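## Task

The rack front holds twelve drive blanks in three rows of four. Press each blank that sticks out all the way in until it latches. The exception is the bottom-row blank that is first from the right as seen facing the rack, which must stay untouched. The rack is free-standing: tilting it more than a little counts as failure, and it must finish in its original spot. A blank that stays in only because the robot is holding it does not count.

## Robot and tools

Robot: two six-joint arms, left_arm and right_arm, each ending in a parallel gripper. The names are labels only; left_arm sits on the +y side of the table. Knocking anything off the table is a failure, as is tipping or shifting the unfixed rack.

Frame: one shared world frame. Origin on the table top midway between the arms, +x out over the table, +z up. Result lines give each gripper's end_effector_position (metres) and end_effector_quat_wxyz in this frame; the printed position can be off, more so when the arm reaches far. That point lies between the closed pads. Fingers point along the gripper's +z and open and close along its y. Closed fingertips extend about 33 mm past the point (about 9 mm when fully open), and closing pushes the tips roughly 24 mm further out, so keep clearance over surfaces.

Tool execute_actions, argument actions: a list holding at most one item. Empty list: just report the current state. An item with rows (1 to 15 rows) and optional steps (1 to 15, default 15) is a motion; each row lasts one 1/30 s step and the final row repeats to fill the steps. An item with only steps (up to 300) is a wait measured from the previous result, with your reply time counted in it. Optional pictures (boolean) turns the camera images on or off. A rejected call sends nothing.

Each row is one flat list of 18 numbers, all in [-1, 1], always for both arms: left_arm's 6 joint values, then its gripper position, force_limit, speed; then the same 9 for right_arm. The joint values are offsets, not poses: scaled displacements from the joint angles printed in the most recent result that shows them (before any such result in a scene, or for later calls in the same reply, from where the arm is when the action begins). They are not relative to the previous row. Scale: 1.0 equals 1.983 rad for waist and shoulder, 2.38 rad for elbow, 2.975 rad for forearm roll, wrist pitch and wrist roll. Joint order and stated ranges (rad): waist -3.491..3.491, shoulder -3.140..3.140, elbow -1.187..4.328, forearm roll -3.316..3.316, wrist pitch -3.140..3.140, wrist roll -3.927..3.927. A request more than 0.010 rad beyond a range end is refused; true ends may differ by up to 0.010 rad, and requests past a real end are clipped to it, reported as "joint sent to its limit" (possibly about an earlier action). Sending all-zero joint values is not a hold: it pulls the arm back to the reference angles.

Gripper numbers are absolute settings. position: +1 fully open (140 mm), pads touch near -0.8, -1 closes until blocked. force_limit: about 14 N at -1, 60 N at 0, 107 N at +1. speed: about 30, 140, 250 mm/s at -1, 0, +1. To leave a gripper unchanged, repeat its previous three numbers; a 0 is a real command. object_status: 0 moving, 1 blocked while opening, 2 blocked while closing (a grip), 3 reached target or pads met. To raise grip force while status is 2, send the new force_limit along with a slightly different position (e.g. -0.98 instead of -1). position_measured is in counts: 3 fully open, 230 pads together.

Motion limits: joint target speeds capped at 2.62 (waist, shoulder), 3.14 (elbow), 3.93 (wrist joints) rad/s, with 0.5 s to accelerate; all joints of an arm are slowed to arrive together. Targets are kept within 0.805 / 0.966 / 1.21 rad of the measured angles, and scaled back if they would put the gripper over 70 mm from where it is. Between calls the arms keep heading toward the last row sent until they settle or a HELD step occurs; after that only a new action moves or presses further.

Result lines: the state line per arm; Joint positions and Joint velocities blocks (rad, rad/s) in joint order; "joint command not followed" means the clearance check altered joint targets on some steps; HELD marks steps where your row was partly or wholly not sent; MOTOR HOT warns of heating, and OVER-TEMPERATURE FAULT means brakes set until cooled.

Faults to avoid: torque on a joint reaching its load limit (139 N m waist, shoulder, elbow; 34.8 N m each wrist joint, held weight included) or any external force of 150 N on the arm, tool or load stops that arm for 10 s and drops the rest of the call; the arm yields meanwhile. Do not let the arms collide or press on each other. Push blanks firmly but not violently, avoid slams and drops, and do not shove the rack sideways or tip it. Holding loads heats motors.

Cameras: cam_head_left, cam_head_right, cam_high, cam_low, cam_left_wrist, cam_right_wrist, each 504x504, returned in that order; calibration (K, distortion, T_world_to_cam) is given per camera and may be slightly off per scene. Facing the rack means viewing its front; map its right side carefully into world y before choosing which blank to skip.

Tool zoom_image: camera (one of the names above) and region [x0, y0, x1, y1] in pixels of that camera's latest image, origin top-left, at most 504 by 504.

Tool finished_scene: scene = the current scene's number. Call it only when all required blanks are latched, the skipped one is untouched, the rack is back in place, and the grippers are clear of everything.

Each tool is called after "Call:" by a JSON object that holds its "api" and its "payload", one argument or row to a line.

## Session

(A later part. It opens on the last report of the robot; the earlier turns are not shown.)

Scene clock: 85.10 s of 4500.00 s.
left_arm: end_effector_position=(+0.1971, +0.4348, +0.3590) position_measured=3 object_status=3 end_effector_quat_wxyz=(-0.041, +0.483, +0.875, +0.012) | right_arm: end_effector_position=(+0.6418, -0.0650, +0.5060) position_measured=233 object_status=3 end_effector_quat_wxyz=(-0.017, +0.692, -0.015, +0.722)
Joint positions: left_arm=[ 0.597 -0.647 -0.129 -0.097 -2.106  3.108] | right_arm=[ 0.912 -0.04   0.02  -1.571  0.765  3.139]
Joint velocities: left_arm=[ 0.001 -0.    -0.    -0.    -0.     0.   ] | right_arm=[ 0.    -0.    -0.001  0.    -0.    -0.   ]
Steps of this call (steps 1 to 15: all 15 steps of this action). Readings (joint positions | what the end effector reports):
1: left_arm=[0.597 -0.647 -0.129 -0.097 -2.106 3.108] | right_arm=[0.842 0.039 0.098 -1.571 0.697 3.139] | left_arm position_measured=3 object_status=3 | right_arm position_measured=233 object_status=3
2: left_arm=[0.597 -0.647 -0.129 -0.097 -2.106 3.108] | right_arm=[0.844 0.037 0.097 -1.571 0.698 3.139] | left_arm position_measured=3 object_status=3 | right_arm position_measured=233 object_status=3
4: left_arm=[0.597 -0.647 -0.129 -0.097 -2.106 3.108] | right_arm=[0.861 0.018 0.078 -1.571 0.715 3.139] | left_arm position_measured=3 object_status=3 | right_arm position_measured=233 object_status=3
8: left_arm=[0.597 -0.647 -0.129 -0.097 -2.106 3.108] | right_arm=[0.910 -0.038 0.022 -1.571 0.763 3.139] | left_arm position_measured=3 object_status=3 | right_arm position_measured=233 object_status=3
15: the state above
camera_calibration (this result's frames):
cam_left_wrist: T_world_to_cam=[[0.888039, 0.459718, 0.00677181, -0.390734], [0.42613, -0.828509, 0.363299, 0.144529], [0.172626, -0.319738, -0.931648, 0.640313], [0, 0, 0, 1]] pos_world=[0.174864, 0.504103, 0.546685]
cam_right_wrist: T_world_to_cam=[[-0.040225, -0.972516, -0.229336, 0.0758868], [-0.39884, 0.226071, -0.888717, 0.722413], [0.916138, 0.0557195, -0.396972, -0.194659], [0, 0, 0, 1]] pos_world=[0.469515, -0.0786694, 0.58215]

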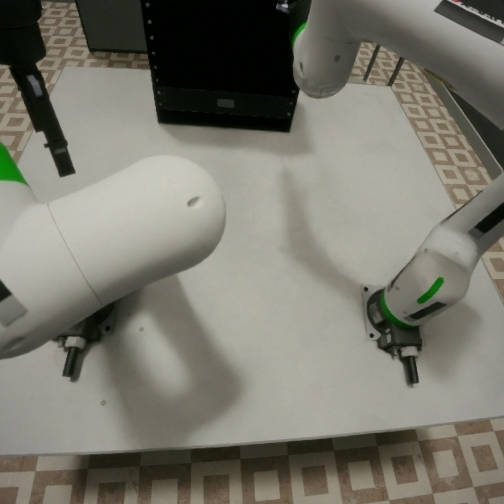

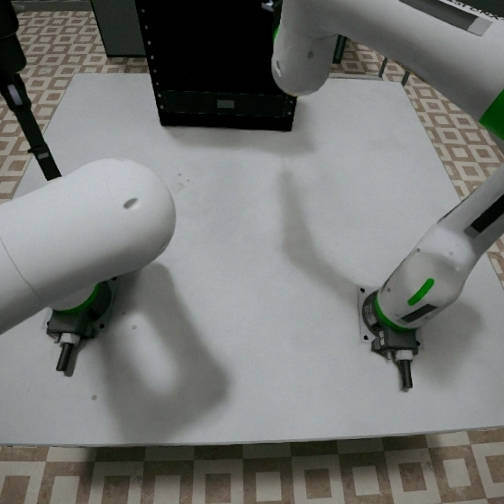

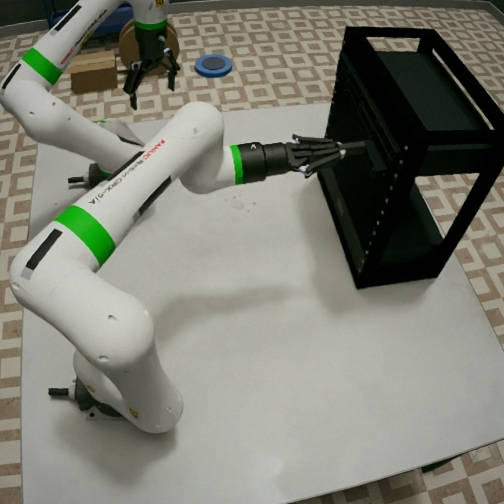

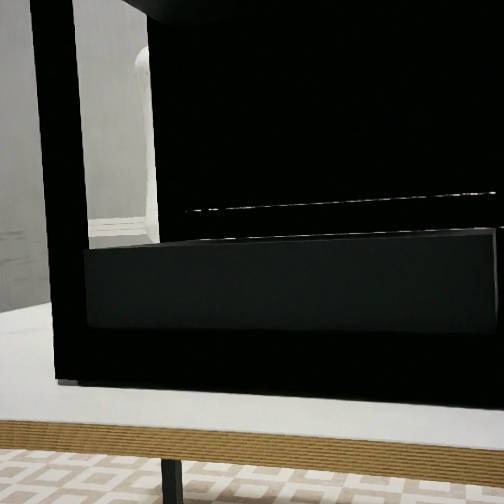

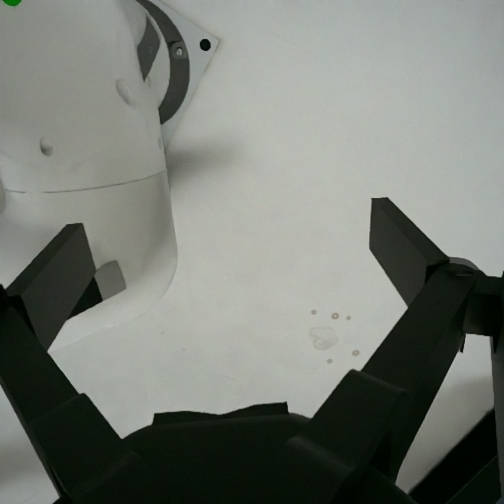

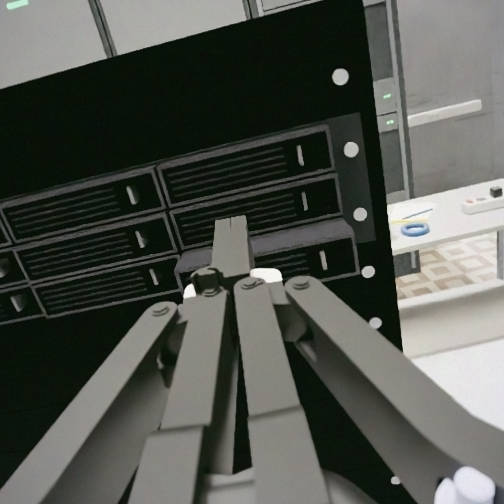

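Call:
{"api": "execute_actions", "payload": {
  "actions": [
    {"rows":[[0,0,0,0,0,0,1,0,0,0.077,0.102,0.071,0,0.052,0,-1,0,0]]}
  ],
  "pictures": false
}}

Call:
{"api": "execute_actions", "payload": {
  "actions": [
    {"rows":[[0,0,0,0,0,0,1,0,0,-0.034,0.0355,0.0322,0,-0.0227,0,-1,0,0]]}
  ]
}}

Call:
{"api": "execute_actions", "payload": {
  "actions": [
    {"rows":[[0,0,0,0,0,0,1,0,0,-0.0022,0.0025,0.0023,0,-0.0015,0,-1,0,0]]}
  ]
}}

Scene clock: 92.80 s of 4500.00 s.
left_arm: end_effector_position=(+0.1971, +0.4348, +0.3590) position_measured=3 object_status=3 end_effector_quat_wxyz=(-0.041, +0.483, +0.875, +0.012) | right_arm: end_effector_position=(+0.6420, +0.0397, +0.4770) position_measured=233 object_status=3 end_effector_quat_wxyz=(-0.009, +0.701, -0.009, +0.713)
Joint positions: left_arm=[ 0.597 -0.647 -0.129 -0.097 -2.106  3.108] | right_arm=[ 1.064  0.161  0.188 -1.571  0.92   3.139]
Joint velocities: left_arm=[ 0.002  0.    -0.001  0.002 -0.    -0.   ] | right_arm=[0.003 0.    0.003 0.    0.002 0.   ]
Steps of this call (steps 1 to 15: the robot went on to your last target; steps 16 to 90: nothing new was sent; then 4.20 s passed at rest; steps 91 to 105: all 15 steps of this action). Readings (joint positions | what the end effector reports):
91: left_arm=[0.597 -0.647 -0.129 -0.097 -2.106 3.108] | right_arm=[0.912 -0.040 0.020 -1.571 0.766 3.139] | left_arm position_measured=3 object_status=3 | right_arm position_measured=233 object_status=3
92: left_arm=[0.597 -0.647 -0.129 -0.097 -2.106 3.108] | right_arm=[0.913 -0.039 0.021 -1.571 0.767 3.139] | left_arm position_measured=3 object_status=3 | right_arm position_measured=233 object_status=3
94: left_arm=[0.597 -0.647 -0.129 -0.097 -2.106 3.108] | right_arm=[0.929 -0.018 0.038 -1.571 0.783 3.139] | left_arm position_measured=3 object_status=3 | right_arm position_measured=233 object_status=3
98: left_arm=[0.597 -0.647 -0.129 -0.097 -2.106 3.108] | right_arm=[1.003 0.081 0.120 -1.571 0.858 3.139] | left_arm position_measured=3 object_status=3 | right_arm position_measured=233 object_status=3
105: the state above

Scene clock: 93.30 s of 4500.00 s.
left_arm: end_effector_position=(+0.1971, +0.4348, +0.3590) position_measured=3 object_status=3 end_effector_quat_wxyz=(-0.041, +0.483, +0.875, +0.012) | right_arm: end_effector_position=(+0.6871, +0.0403, +0.4760) position_measured=233 object_status=3 end_effector_quat_wxyz=(-0.010, +0.699, -0.010, +0.715)
Joint positions: left_arm=[ 0.597 -0.647 -0.129 -0.097 -2.106  3.108] | right_arm=[ 0.997  0.232  0.265 -1.571  0.853  3.139]
Joint velocities: left_arm=[ 0.    -0.001  0.     0.001  0.001 -0.   ] | right_arm=[-0.001  0.     0.     0.001  0.    -0.   ]
Steps of this call (steps 1 to 15: all 15 steps of this action). Readings (joint positions | what the end effector reports):
1: left_arm=[0.597 -0.647 -0.129 -0.097 -2.106 3.108] | right_arm=[1.064 0.162 0.188 -1.571 0.920 3.139] | left_arm position_measured=3 object_status=3 | right_arm position_measured=233 object_status=3
2: left_arm=[0.597 -0.647 -0.129 -0.097 -2.106 3.108] | right_arm=[1.062 0.164 0.191 -1.571 0.918 3.139] | left_arm position_measured=3 object_status=3 | right_arm position_measured=233 object_status=3
4: left_arm=[0.597 -0.647 -0.129 -0.097 -2.106 3.108] | right_arm=[1.042 0.185 0.214 -1.571 0.897 3.139] | left_arm position_measured=3 object_status=3 | right_arm position_measured=233 object_status=3
8: left_arm=[0.597 -0.647 -0.129 -0.097 -2.106 3.108] | right_arm=[0.997 0.231 0.264 -1.571 0.854 3.139] | left_arm position_measured=3 object_status=3 | right_arm position_measured=233 object_status=3
15: the state above
camera_calibration (this result's frames):
cam_left_wrist: T_world_to_cam=[[0.888039, 0.459718, 0.00677201, -0.390734], [0.426131, -0.828509, 0.363299, 0.144529], [0.172626, -0.319738, -0.931648, 0.640313], [0, 0, 0, 1]] pos_world=[0.174864, 0.504103, 0.546685]
cam_right_wrist: T_world_to_cam=[[-0.0469536, -0.9761, -0.212191, 0.169821], [-0.417402, 0.212163, -0.883608, 0.700957], [0.907508, 0.0470805, -0.417388, -0.237958], [0, 0, 0, 1]] pos_world=[0.516503, 0.0282485, 0.556084]

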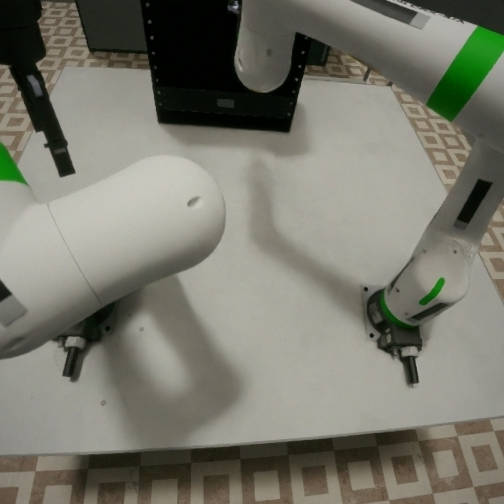

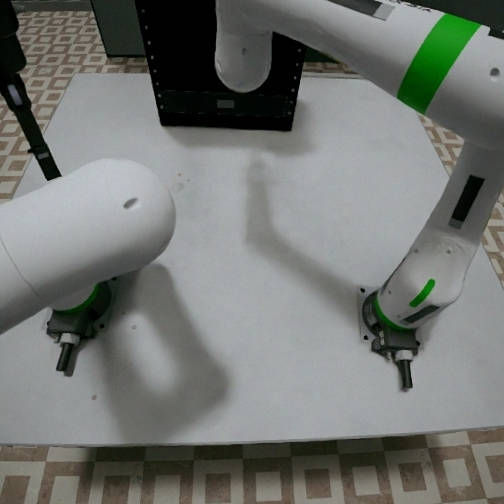

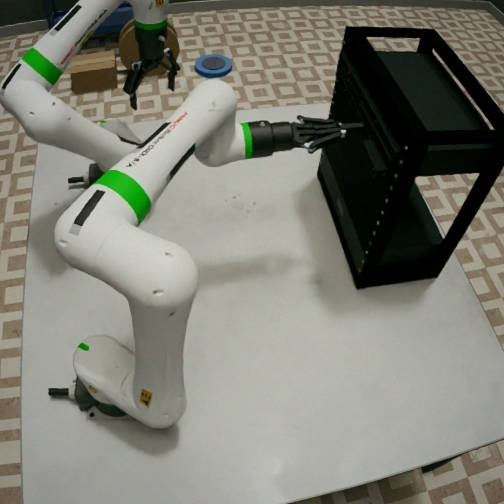

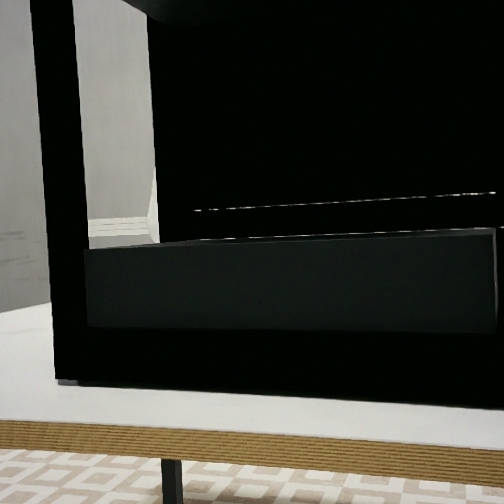

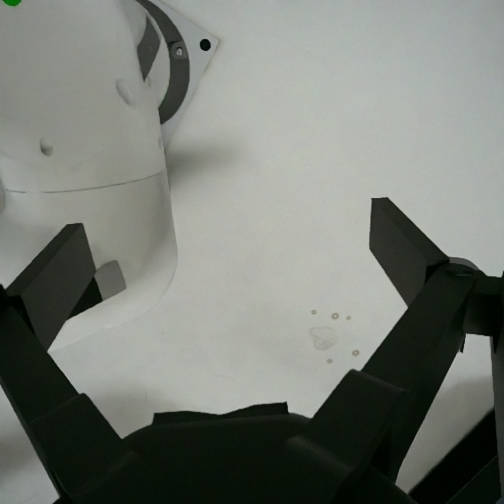

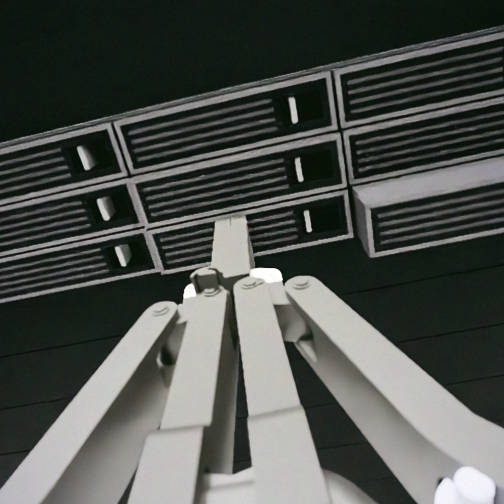

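Scene clock: 93.80 s of 4500.00 s.
left_arm: end_effector_position=(+0.1971, +0.4348, +0.3590) position_measured=3 object_status=3 end_effector_quat_wxyz=(-0.041, +0.483, +0.875, +0.012) | right_arm: end_effector_position=(+0.6902, +0.0403, +0.4759) position_measured=233 object_status=3 end_effector_quat_wxyz=(-0.010, +0.699, -0.010, +0.715)
Joint positions: left_arm=[ 0.597 -0.647 -0.129 -0.097 -2.106  3.108] | right_arm=[ 0.992  0.237  0.27  -1.571  0.848  3.139]
Joint velocities: left_arm=[-0.    -0.     0.001 -0.     0.     0.   ] | right_arm=[ 0.001 -0.    -0.    -0.    -0.001 -0.   ]
Steps of this call (steps 1 to 15: all 15 steps of this action). Readings (joint positions | what the end effector reports):
1: left_arm=[0.597 -0.647 -0.129 -0.097 -2.106 3.108] | right_arm=[0.997 0.232 0.265 -1.571 0.853 3.139] | left_arm position_measured=3 object_status=3 | right_arm position_measured=233 object_status=3
2: left_arm=[0.597 -0.647 -0.129 -0.097 -2.106 3.108] | right_arm=[0.995 0.233 0.267 -1.571 0.851 3.139] | left_arm position_measured=3 object_status=3 | right_arm position_measured=233 object_status=3
4: left_arm=[0.597 -0.647 -0.129 -0.097 -2.106 3.108] | right_arm=[0.993 0.236 0.270 -1.571 0.849 3.139] | left_arm position_measured=3 object_status=3 | right_arm position_measured=233 object_status=3
8: left_arm=[0.597 -0.647 -0.129 -0.097 -2.106 3.108] | right_arm=[0.992 0.237 0.270 -1.571 0.848 3.139] | left_arm position_measured=3 object_status=3 | right_arm position_measured=233 object_status=3
15: the state above
camera_calibration (this result's frames):
cam_left_wrist: T_world_to_cam=[[0.888039, 0.459719, 0.00677199, -0.390734], [0.426131, -0.828509, 0.363299, 0.144529], [0.172626, -0.319738, -0.931648, 0.640313], [0, 0, 0, 1]] pos_world=[0.174864, 0.504103, 0.546685]
cam_right_wrist: T_world_to_cam=[[-0.0467654, -0.976041, -0.212503, 0.170001], [-0.417015, 0.212388, -0.883736, 0.701947], [0.907696, 0.0472888, -0.416956, -0.241128], [0, 0, 0, 1]] pos_world=[0.519543, 0.0282461, 0.555923]

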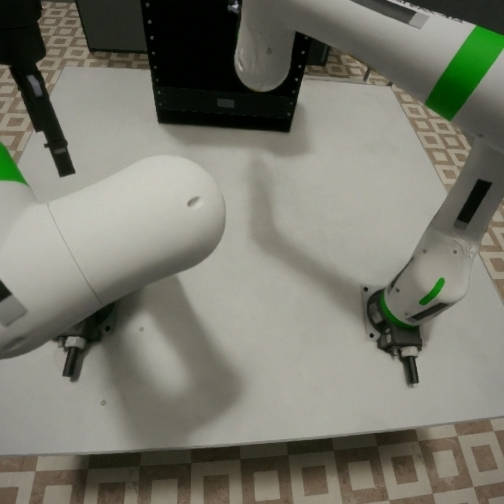

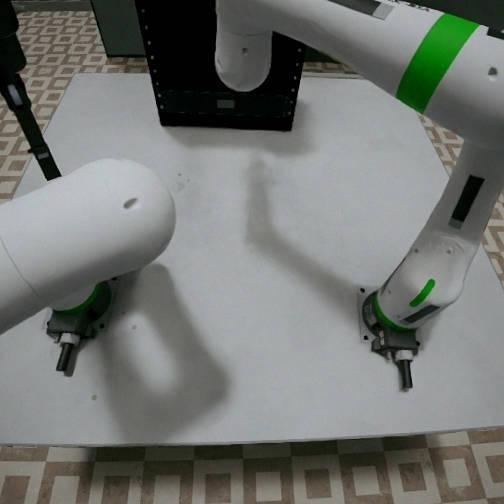

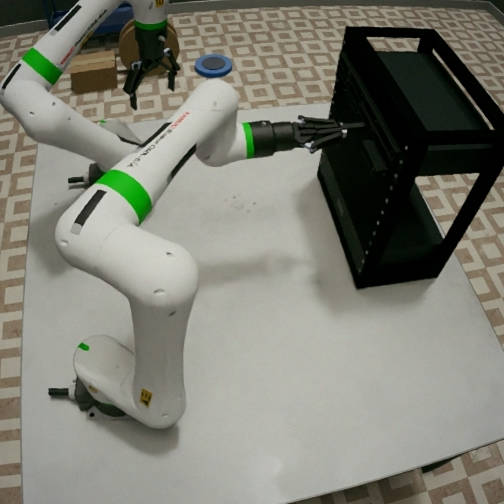

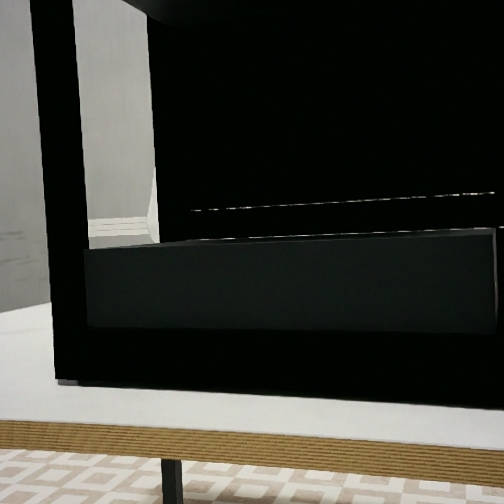

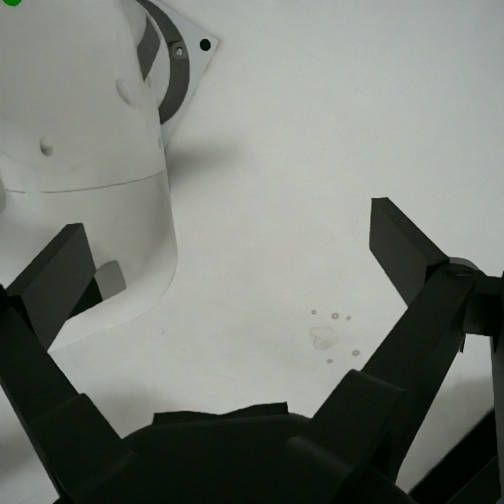

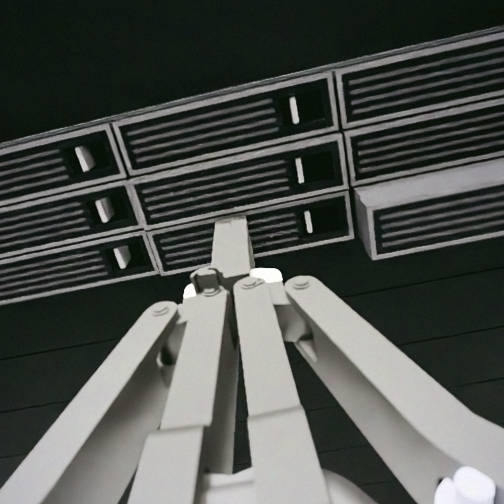

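Call:
{"api": "execute_actions", "payload": {
  "actions": [
    {"rows":[[0,0,0,0,0,0,1,0,0,-0.0015,0.0017,0.0015,0,-0.001,0,-1,0,0]]}
  ]
}}

Call:
{"api": "zoom_image", "payload": {
  "camera": "cam_right_wrist",
  "region": [230,60,430,260]
}}

Scene clock: 101.20 s of 4500.00 s.
left_arm: end_effector_position=(+0.1971, +0.4348, +0.3590) position_measured=3 object_status=3 end_effector_quat_wxyz=(-0.041, +0.483, +0.875, +0.012) | right_arm: end_effector_position=(+0.6923, +0.0403, +0.4758) position_measured=233 object_status=3 end_effector_quat_wxyz=(-0.010, +0.699, -0.010, +0.715)
Joint positions: left_arm=[ 0.597 -0.647 -0.129 -0.097 -2.106  3.108] | right_arm=[ 0.989  0.24   0.274 -1.571  0.845  3.139]
Joint velocities: left_arm=[-0.001 -0.     0.    -0.     0.001 -0.   ] | right_arm=[-0.    -0.     0.     0.     0.001 -0.   ]
Steps of this call (steps 1 to 15: the robot went on to your last target; steps 16 to 90: nothing new was sent; then 3.90 s passed at rest; steps 91 to 105: all 15 steps of this action). Readings (joint positions | what the end effector reports):
91: left_arm=[0.597 -0.647 -0.129 -0.097 -2.106 3.108] | right_arm=[0.992 0.237 0.271 -1.571 0.848 3.139] | left_arm position_measured=3 object_status=3 | right_arm position_measured=233 object_status=3
92: left_arm=[0.597 -0.647 -0.129 -0.097 -2.106 3.108] | right_arm=[0.991 0.238 0.272 -1.571 0.847 3.139] | left_arm position_measured=3 object_status=3 | right_arm position_measured=233 object_status=3
94: left_arm=[0.597 -0.647 -0.129 -0.097 -2.106 3.108] | right_arm=[0.990 0.240 0.274 -1.571 0.845 3.139] | left_arm position_measured=3 object_status=3 | right_arm position_measured=233 object_status=3
98: left_arm=[0.597 -0.647 -0.129 -0.097 -2.106 3.108] | right_arm=[0.989 0.240 0.274 -1.571 0.845 3.139] | left_arm position_measured=3 object_status=3 | right_arm position_measured=233 object_status=3
105: the state above
camera_calibration (this result's frames):
cam_left_wrist: T_world_to_cam=[[0.888039, 0.459719, 0.00677202, -0.390734], [0.426131, -0.828509, 0.363299, 0.144529], [0.172626, -0.319738, -0.931648, 0.640313], [0, 0, 0, 1]] pos_world=[0.174864, 0.504103, 0.546685]
cam_right_wrist: T_world_to_cam=[[-0.0467274, -0.976024, -0.212587, 0.17005], [-0.416836, 0.212457, -0.883804, 0.702576], [0.90778, 0.0473161, -0.416769, -0.243241], [0, 0, 0, 1]] pos_world=[0.521614, 0.0282148, 0.555715]

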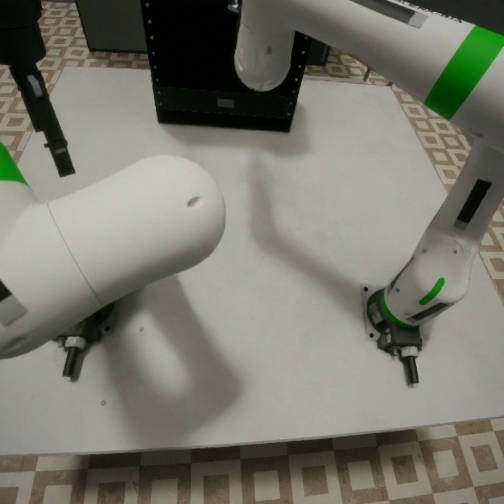

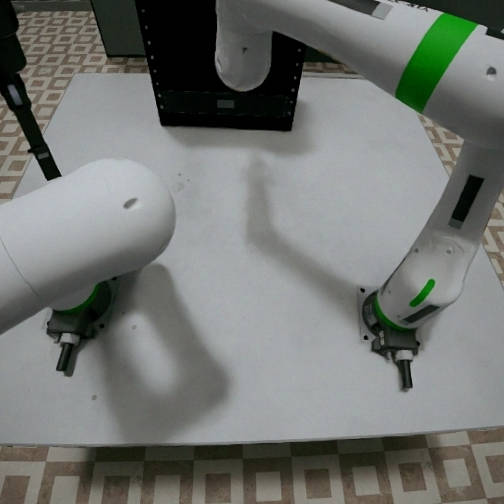

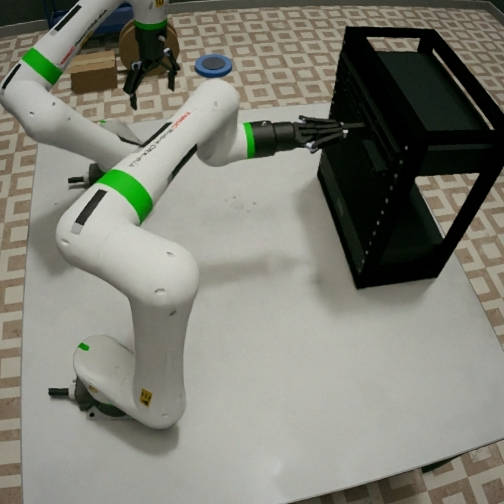

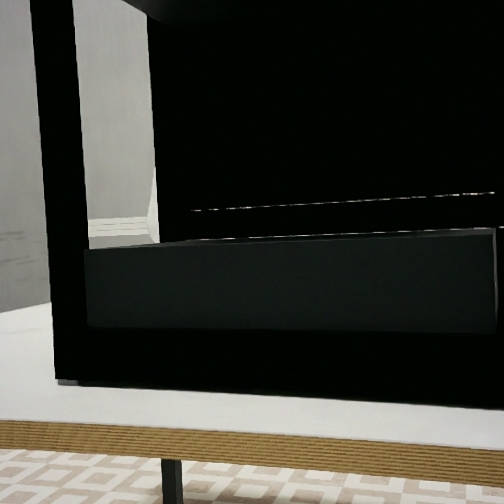

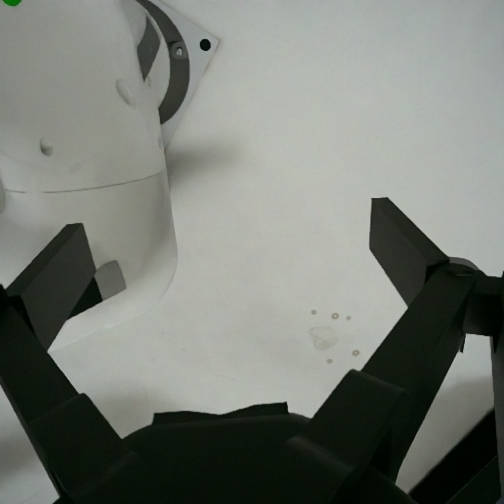

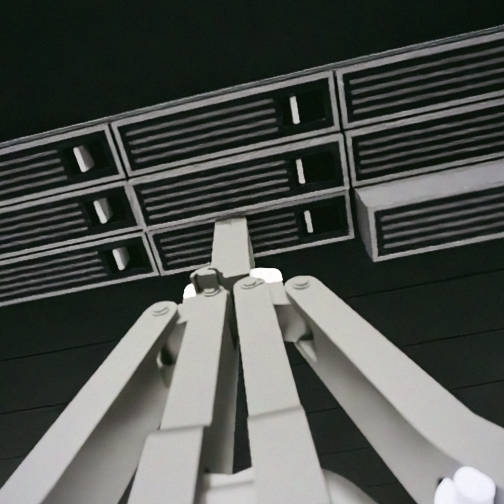

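Region (230, 60, 430, 260) of cam_right_wrist's 504x504 image, scaled by 2.520, with more detail than that image has.

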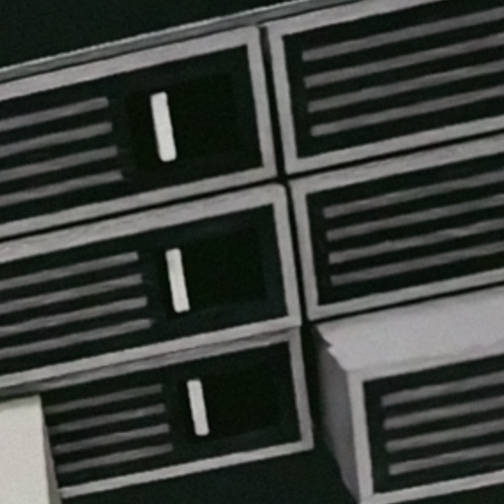

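Call:
{"api": "execute_actions", "payload": {
  "actions": [
    {"rows":[[0,0,0,0,0,0,1,0,0,-0.0015,0.0017,0.0015,0,-0.001,0,-1,0,0]]}
  ]
}}

Call:
{"api": "execute_actions", "payload": {
  "actions": [
    {"rows":[[0,0,0,0,0,0,1,0,0,0.007,-0.008,-0.007,0,0.0047,0,-1,0,0],[0,0,0,0,0,0,1,0,0,0.007,-0.008,-0.007,0,0.0047,0,-1,0,0],[0,0,0,0,0,0,1,0,0,0.007,-0.008,-0.007,0,0.0047,0,-1,0,0],[0,0,0,0,0,0,1,0,0,0.007,-0.008,-0.007,0,0.0047,0,-1,0,0],[0,0,0,0,0,0,1,0,0,0.007,-0.0135,0.0065,0,0.0047,0,-1,0,0]]}
  ],
  "pictures": false
}}

Call:
{"api": "execute_actions", "payload": {
  "actions": [
    {"rows":[[0,0,0,0,0,0,1,0,0,-0.0076,0.0087,0.0078,0,-0.0051,0,-1,0,0]]}
  ]
}}

Scene clock: 107.60 s of 4500.00 s.
left_arm: end_effector_position=(+0.1971, +0.4348, +0.3590) position_measured=3 object_status=3 end_effector_quat_wxyz=(-0.041, +0.483, +0.875, +0.012) | right_arm: end_effector_position=(+0.6943, +0.0402, +0.4756) position_measured=233 object_status=3 end_effector_quat_wxyz=(-0.010, +0.699, -0.010, +0.715)
Joint positions: left_arm=[ 0.597 -0.647 -0.129 -0.097 -2.106  3.108] | right_arm=[ 0.986  0.243  0.278 -1.571  0.842  3.139]
Joint velocities: left_arm=[-0.001  0.    -0.    -0.     0.001  0.   ] | right_arm=[ 0.001  0.     0.    -0.    -0.    -0.   ]
Steps of this call (steps 1 to 15: the robot went on to your last target; steps 16 to 90: nothing new was sent; then 2.90 s passed at rest; steps 91 to 105: all 15 steps of this action). Readings (joint positions | what the end effector reports):
91: left_arm=[0.597 -0.647 -0.129 -0.097 -2.106 3.108] | right_arm=[0.989 0.240 0.274 -1.571 0.845 3.139] | left_arm position_measured=3 object_status=3 | right_arm position_measured=233 object_status=3
92: left_arm=[0.597 -0.647 -0.129 -0.097 -2.106 3.108] | right_arm=[0.988 0.241 0.275 -1.571 0.844 3.139] | left_arm position_measured=3 object_status=3 | right_arm position_measured=233 object_status=3
94: left_arm=[0.597 -0.647 -0.129 -0.097 -2.106 3.108] | right_arm=[0.987 0.243 0.277 -1.571 0.842 3.139] | left_arm position_measured=3 object_status=3 | right_arm position_measured=233 object_status=3
98: left_arm=[0.597 -0.647 -0.129 -0.097 -2.106 3.108] | right_arm=[0.986 0.243 0.278 -1.571 0.842 3.139] | left_arm position_measured=3 object_status=3 | right_arm position_measured=233 object_status=3
105: the state above
camera_calibration (this result's frames):
cam_left_wrist: T_world_to_cam=[[0.888039, 0.459719, 0.0067717, -0.390734], [0.426131, -0.828509, 0.363299, 0.144529], [0.172626, -0.319738, -0.931648, 0.640313], [0, 0, 0, 1]] pos_world=[0.174864, 0.504103, 0.546685]
cam_right_wrist: T_world_to_cam=[[-0.0466883, -0.976005, -0.212683, 0.170094], [-0.416645, 0.212538, -0.883875, 0.703207], [0.907869, 0.047347, -0.416571, -0.245361], [0, 0, 0, 1]] pos_world=[0.523685, 0.0281723, 0.555512]

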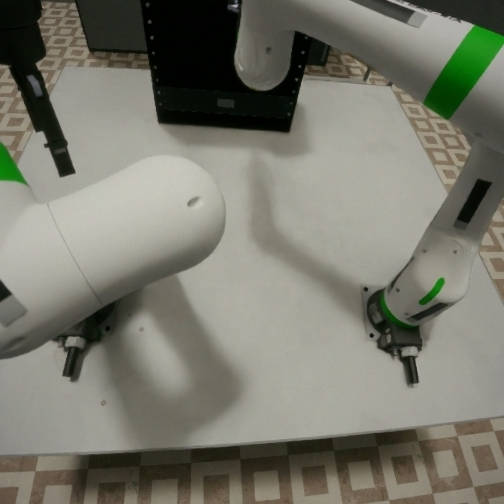

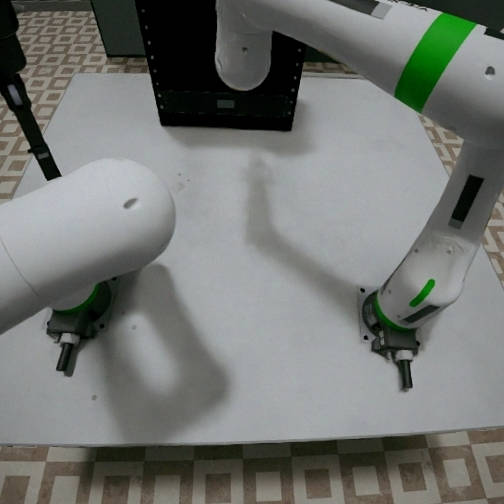

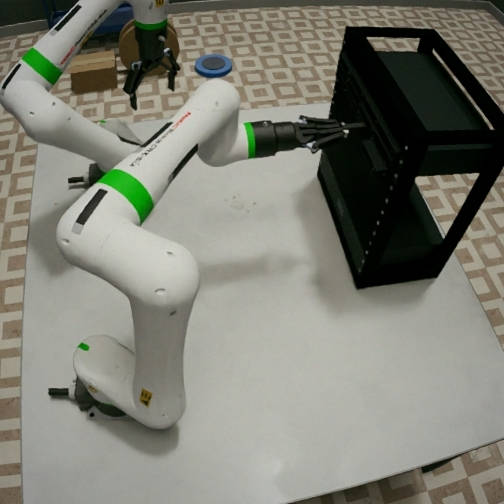

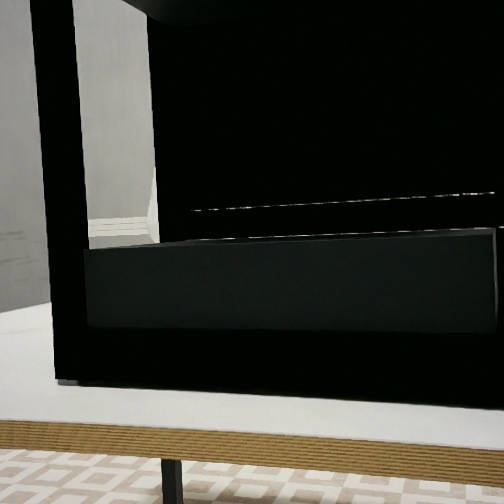

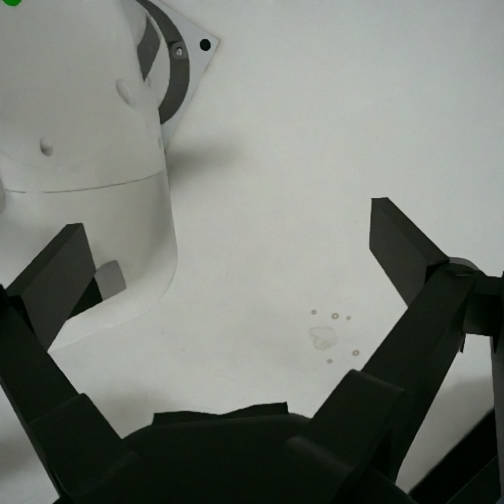

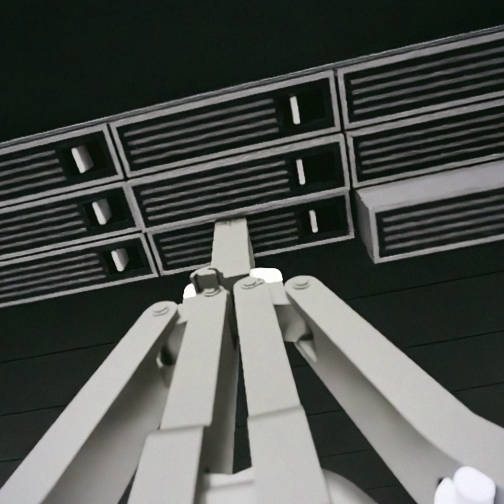

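Scene clock: 108.10 s of 4500.00 s.
left_arm: end_effector_position=(+0.1971, +0.4348, +0.3590) position_measured=3 object_status=3 end_effector_quat_wxyz=(-0.041, +0.483, +0.875, +0.012) | right_arm: end_effector_position=(+0.6844, +0.0400, +0.5062) position_measured=233 object_status=3 end_effector_quat_wxyz=(-0.021, +0.689, -0.022, +0.724)
Joint positions: left_arm=[ 0.597 -0.647 -0.129 -0.097 -2.106  3.108] | right_arm=[ 1.     0.217  0.293 -1.571  0.856  3.139]
Joint velocities: left_arm=[-0.001 -0.    -0.    -0.    -0.001  0.   ] | right_arm=[-0.    -0.     0.001  0.    -0.    -0.   ]
Steps of this call (steps 1 to 15: all 15 steps of this action). Readings (joint positions | what the end effector reports):
1: left_arm=[0.597 -0.647 -0.129 -0.097 -2.106 3.108] | right_arm=[0.986 0.243 0.278 -1.571 0.842 3.139] | left_arm position_measured=3 object_status=3 | right_arm position_measured=233 object_status=3
2: left_arm=[0.597 -0.647 -0.129 -0.097 -2.106 3.108] | right_arm=[0.988 0.242 0.276 -1.571 0.844 3.139] | left_arm position_measured=3 object_status=3 | right_arm position_measured=233 object_status=3
4: left_arm=[0.597 -0.647 -0.129 -0.097 -2.106 3.108] | right_arm=[0.998 0.230 0.264 -1.571 0.854 3.139] | left_arm position_measured=3 object_status=3 | right_arm position_measured=233 object_status=3
8: left_arm=[0.597 -0.647 -0.129 -0.097 -2.106 3.108] | right_arm=[1.000 0.220 0.283 -1.571 0.856 3.139] | left_arm position_measured=3 object_status=3 | right_arm position_measured=233 object_status=3
15: the state above

Scene clock: 108.60 s of 4500.00 s.
left_arm: end_effector_position=(+0.1971, +0.4348, +0.3590) position_measured=3 object_status=3 end_effector_quat_wxyz=(-0.041, +0.483, +0.875, +0.012) | right_arm: end_effector_position=(+0.6950, +0.0400, +0.5058) position_measured=233 object_status=3 end_effector_quat_wxyz=(-0.022, +0.688, -0.022, +0.725)
Joint positions: left_arm=[ 0.597 -0.647 -0.129 -0.097 -2.106  3.108] | right_arm=[ 0.985  0.234  0.312 -1.571  0.841  3.139]
Joint velocities: left_arm=[-0.     0.     0.001 -0.002 -0.     0.   ] | right_arm=[ 0.001  0.     0.    -0.001 -0.    -0.   ]
Steps of this call (steps 1 to 15: all 15 steps of this action). Readings (joint positions | what the end effector reports):
1: left_arm=[0.597 -0.647 -0.129 -0.097 -2.106 3.108] | right_arm=[1.000 0.217 0.293 -1.571 0.856 3.139] | left_arm position_measured=3 object_status=3 | right_arm position_measured=233 object_status=3
2: left_arm=[0.597 -0.647 -0.129 -0.097 -2.106 3.108] | right_arm=[0.998 0.219 0.295 -1.571 0.854 3.139] | left_arm position_measured=3 object_status=3 | right_arm position_measured=233 object_status=3
4: left_arm=[0.597 -0.647 -0.129 -0.097 -2.106 3.108] | right_arm=[0.988 0.231 0.309 -1.571 0.844 3.139] | left_arm position_measured=3 object_status=3 | right_arm position_measured=233 object_status=3
8: left_arm=[0.597 -0.647 -0.129 -0.097 -2.106 3.108] | right_arm=[0.985 0.234 0.311 -1.571 0.841 3.139] | left_arm position_measured=3 object_status=3 | right_arm position_measured=233 object_status=3
15: the state above
camera_calibration (this result's frames):
cam_left_wrist: T_world_to_cam=[[0.888039, 0.459718, 0.00677169, -0.390734], [0.42613, -0.828509, 0.363299, 0.144529], [0.172625, -0.319738, -0.931648, 0.640313], [0, 0, 0, 1]] pos_world=[0.174864, 0.504103, 0.546685]
cam_right_wrist: T_world_to_cam=[[-0.0400635, -0.968587, -0.245426, 0.187955], [-0.390917, 0.241239, -0.88825, 0.713432], [0.919554, 0.0603548, -0.388302, -0.256247], [0, 0, 0, 1]] pos_world=[0.522056, 0.0254091, 0.580333]

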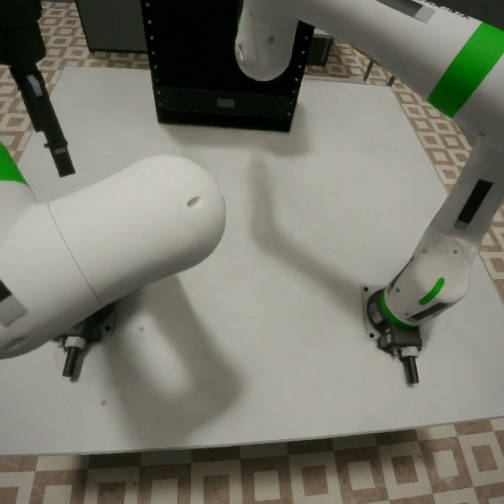

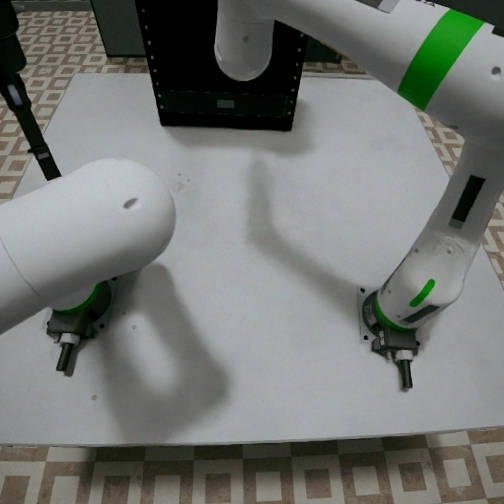

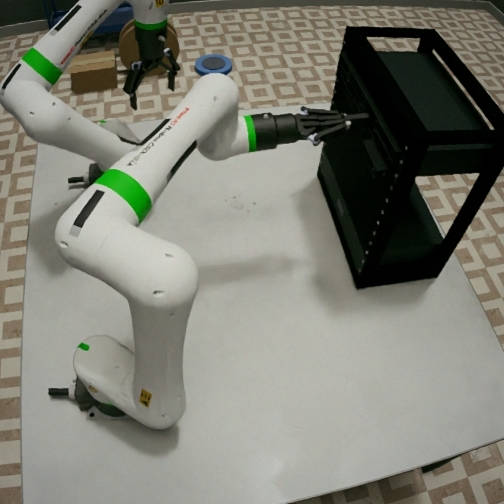

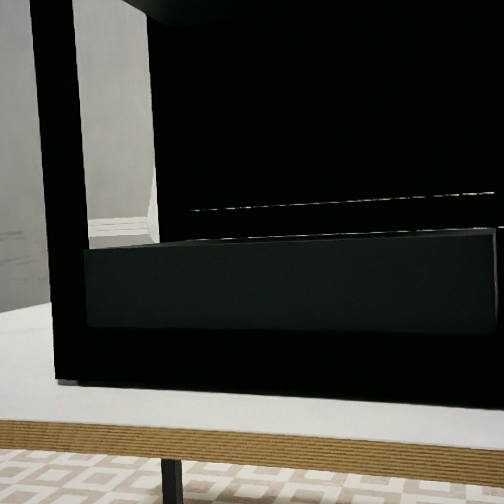

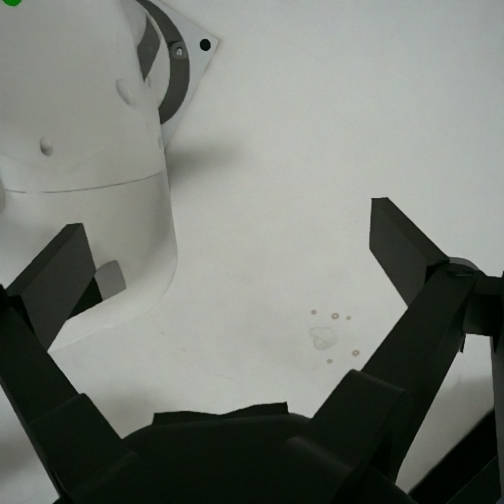

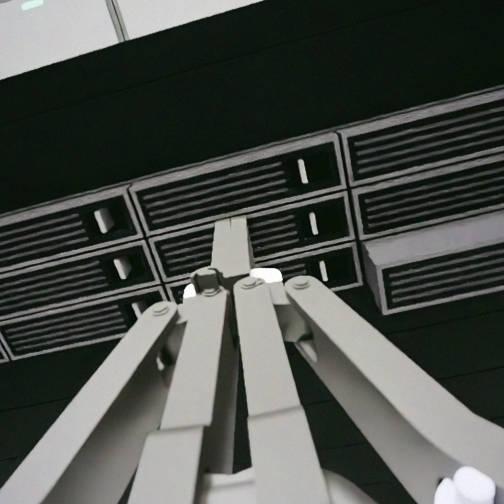

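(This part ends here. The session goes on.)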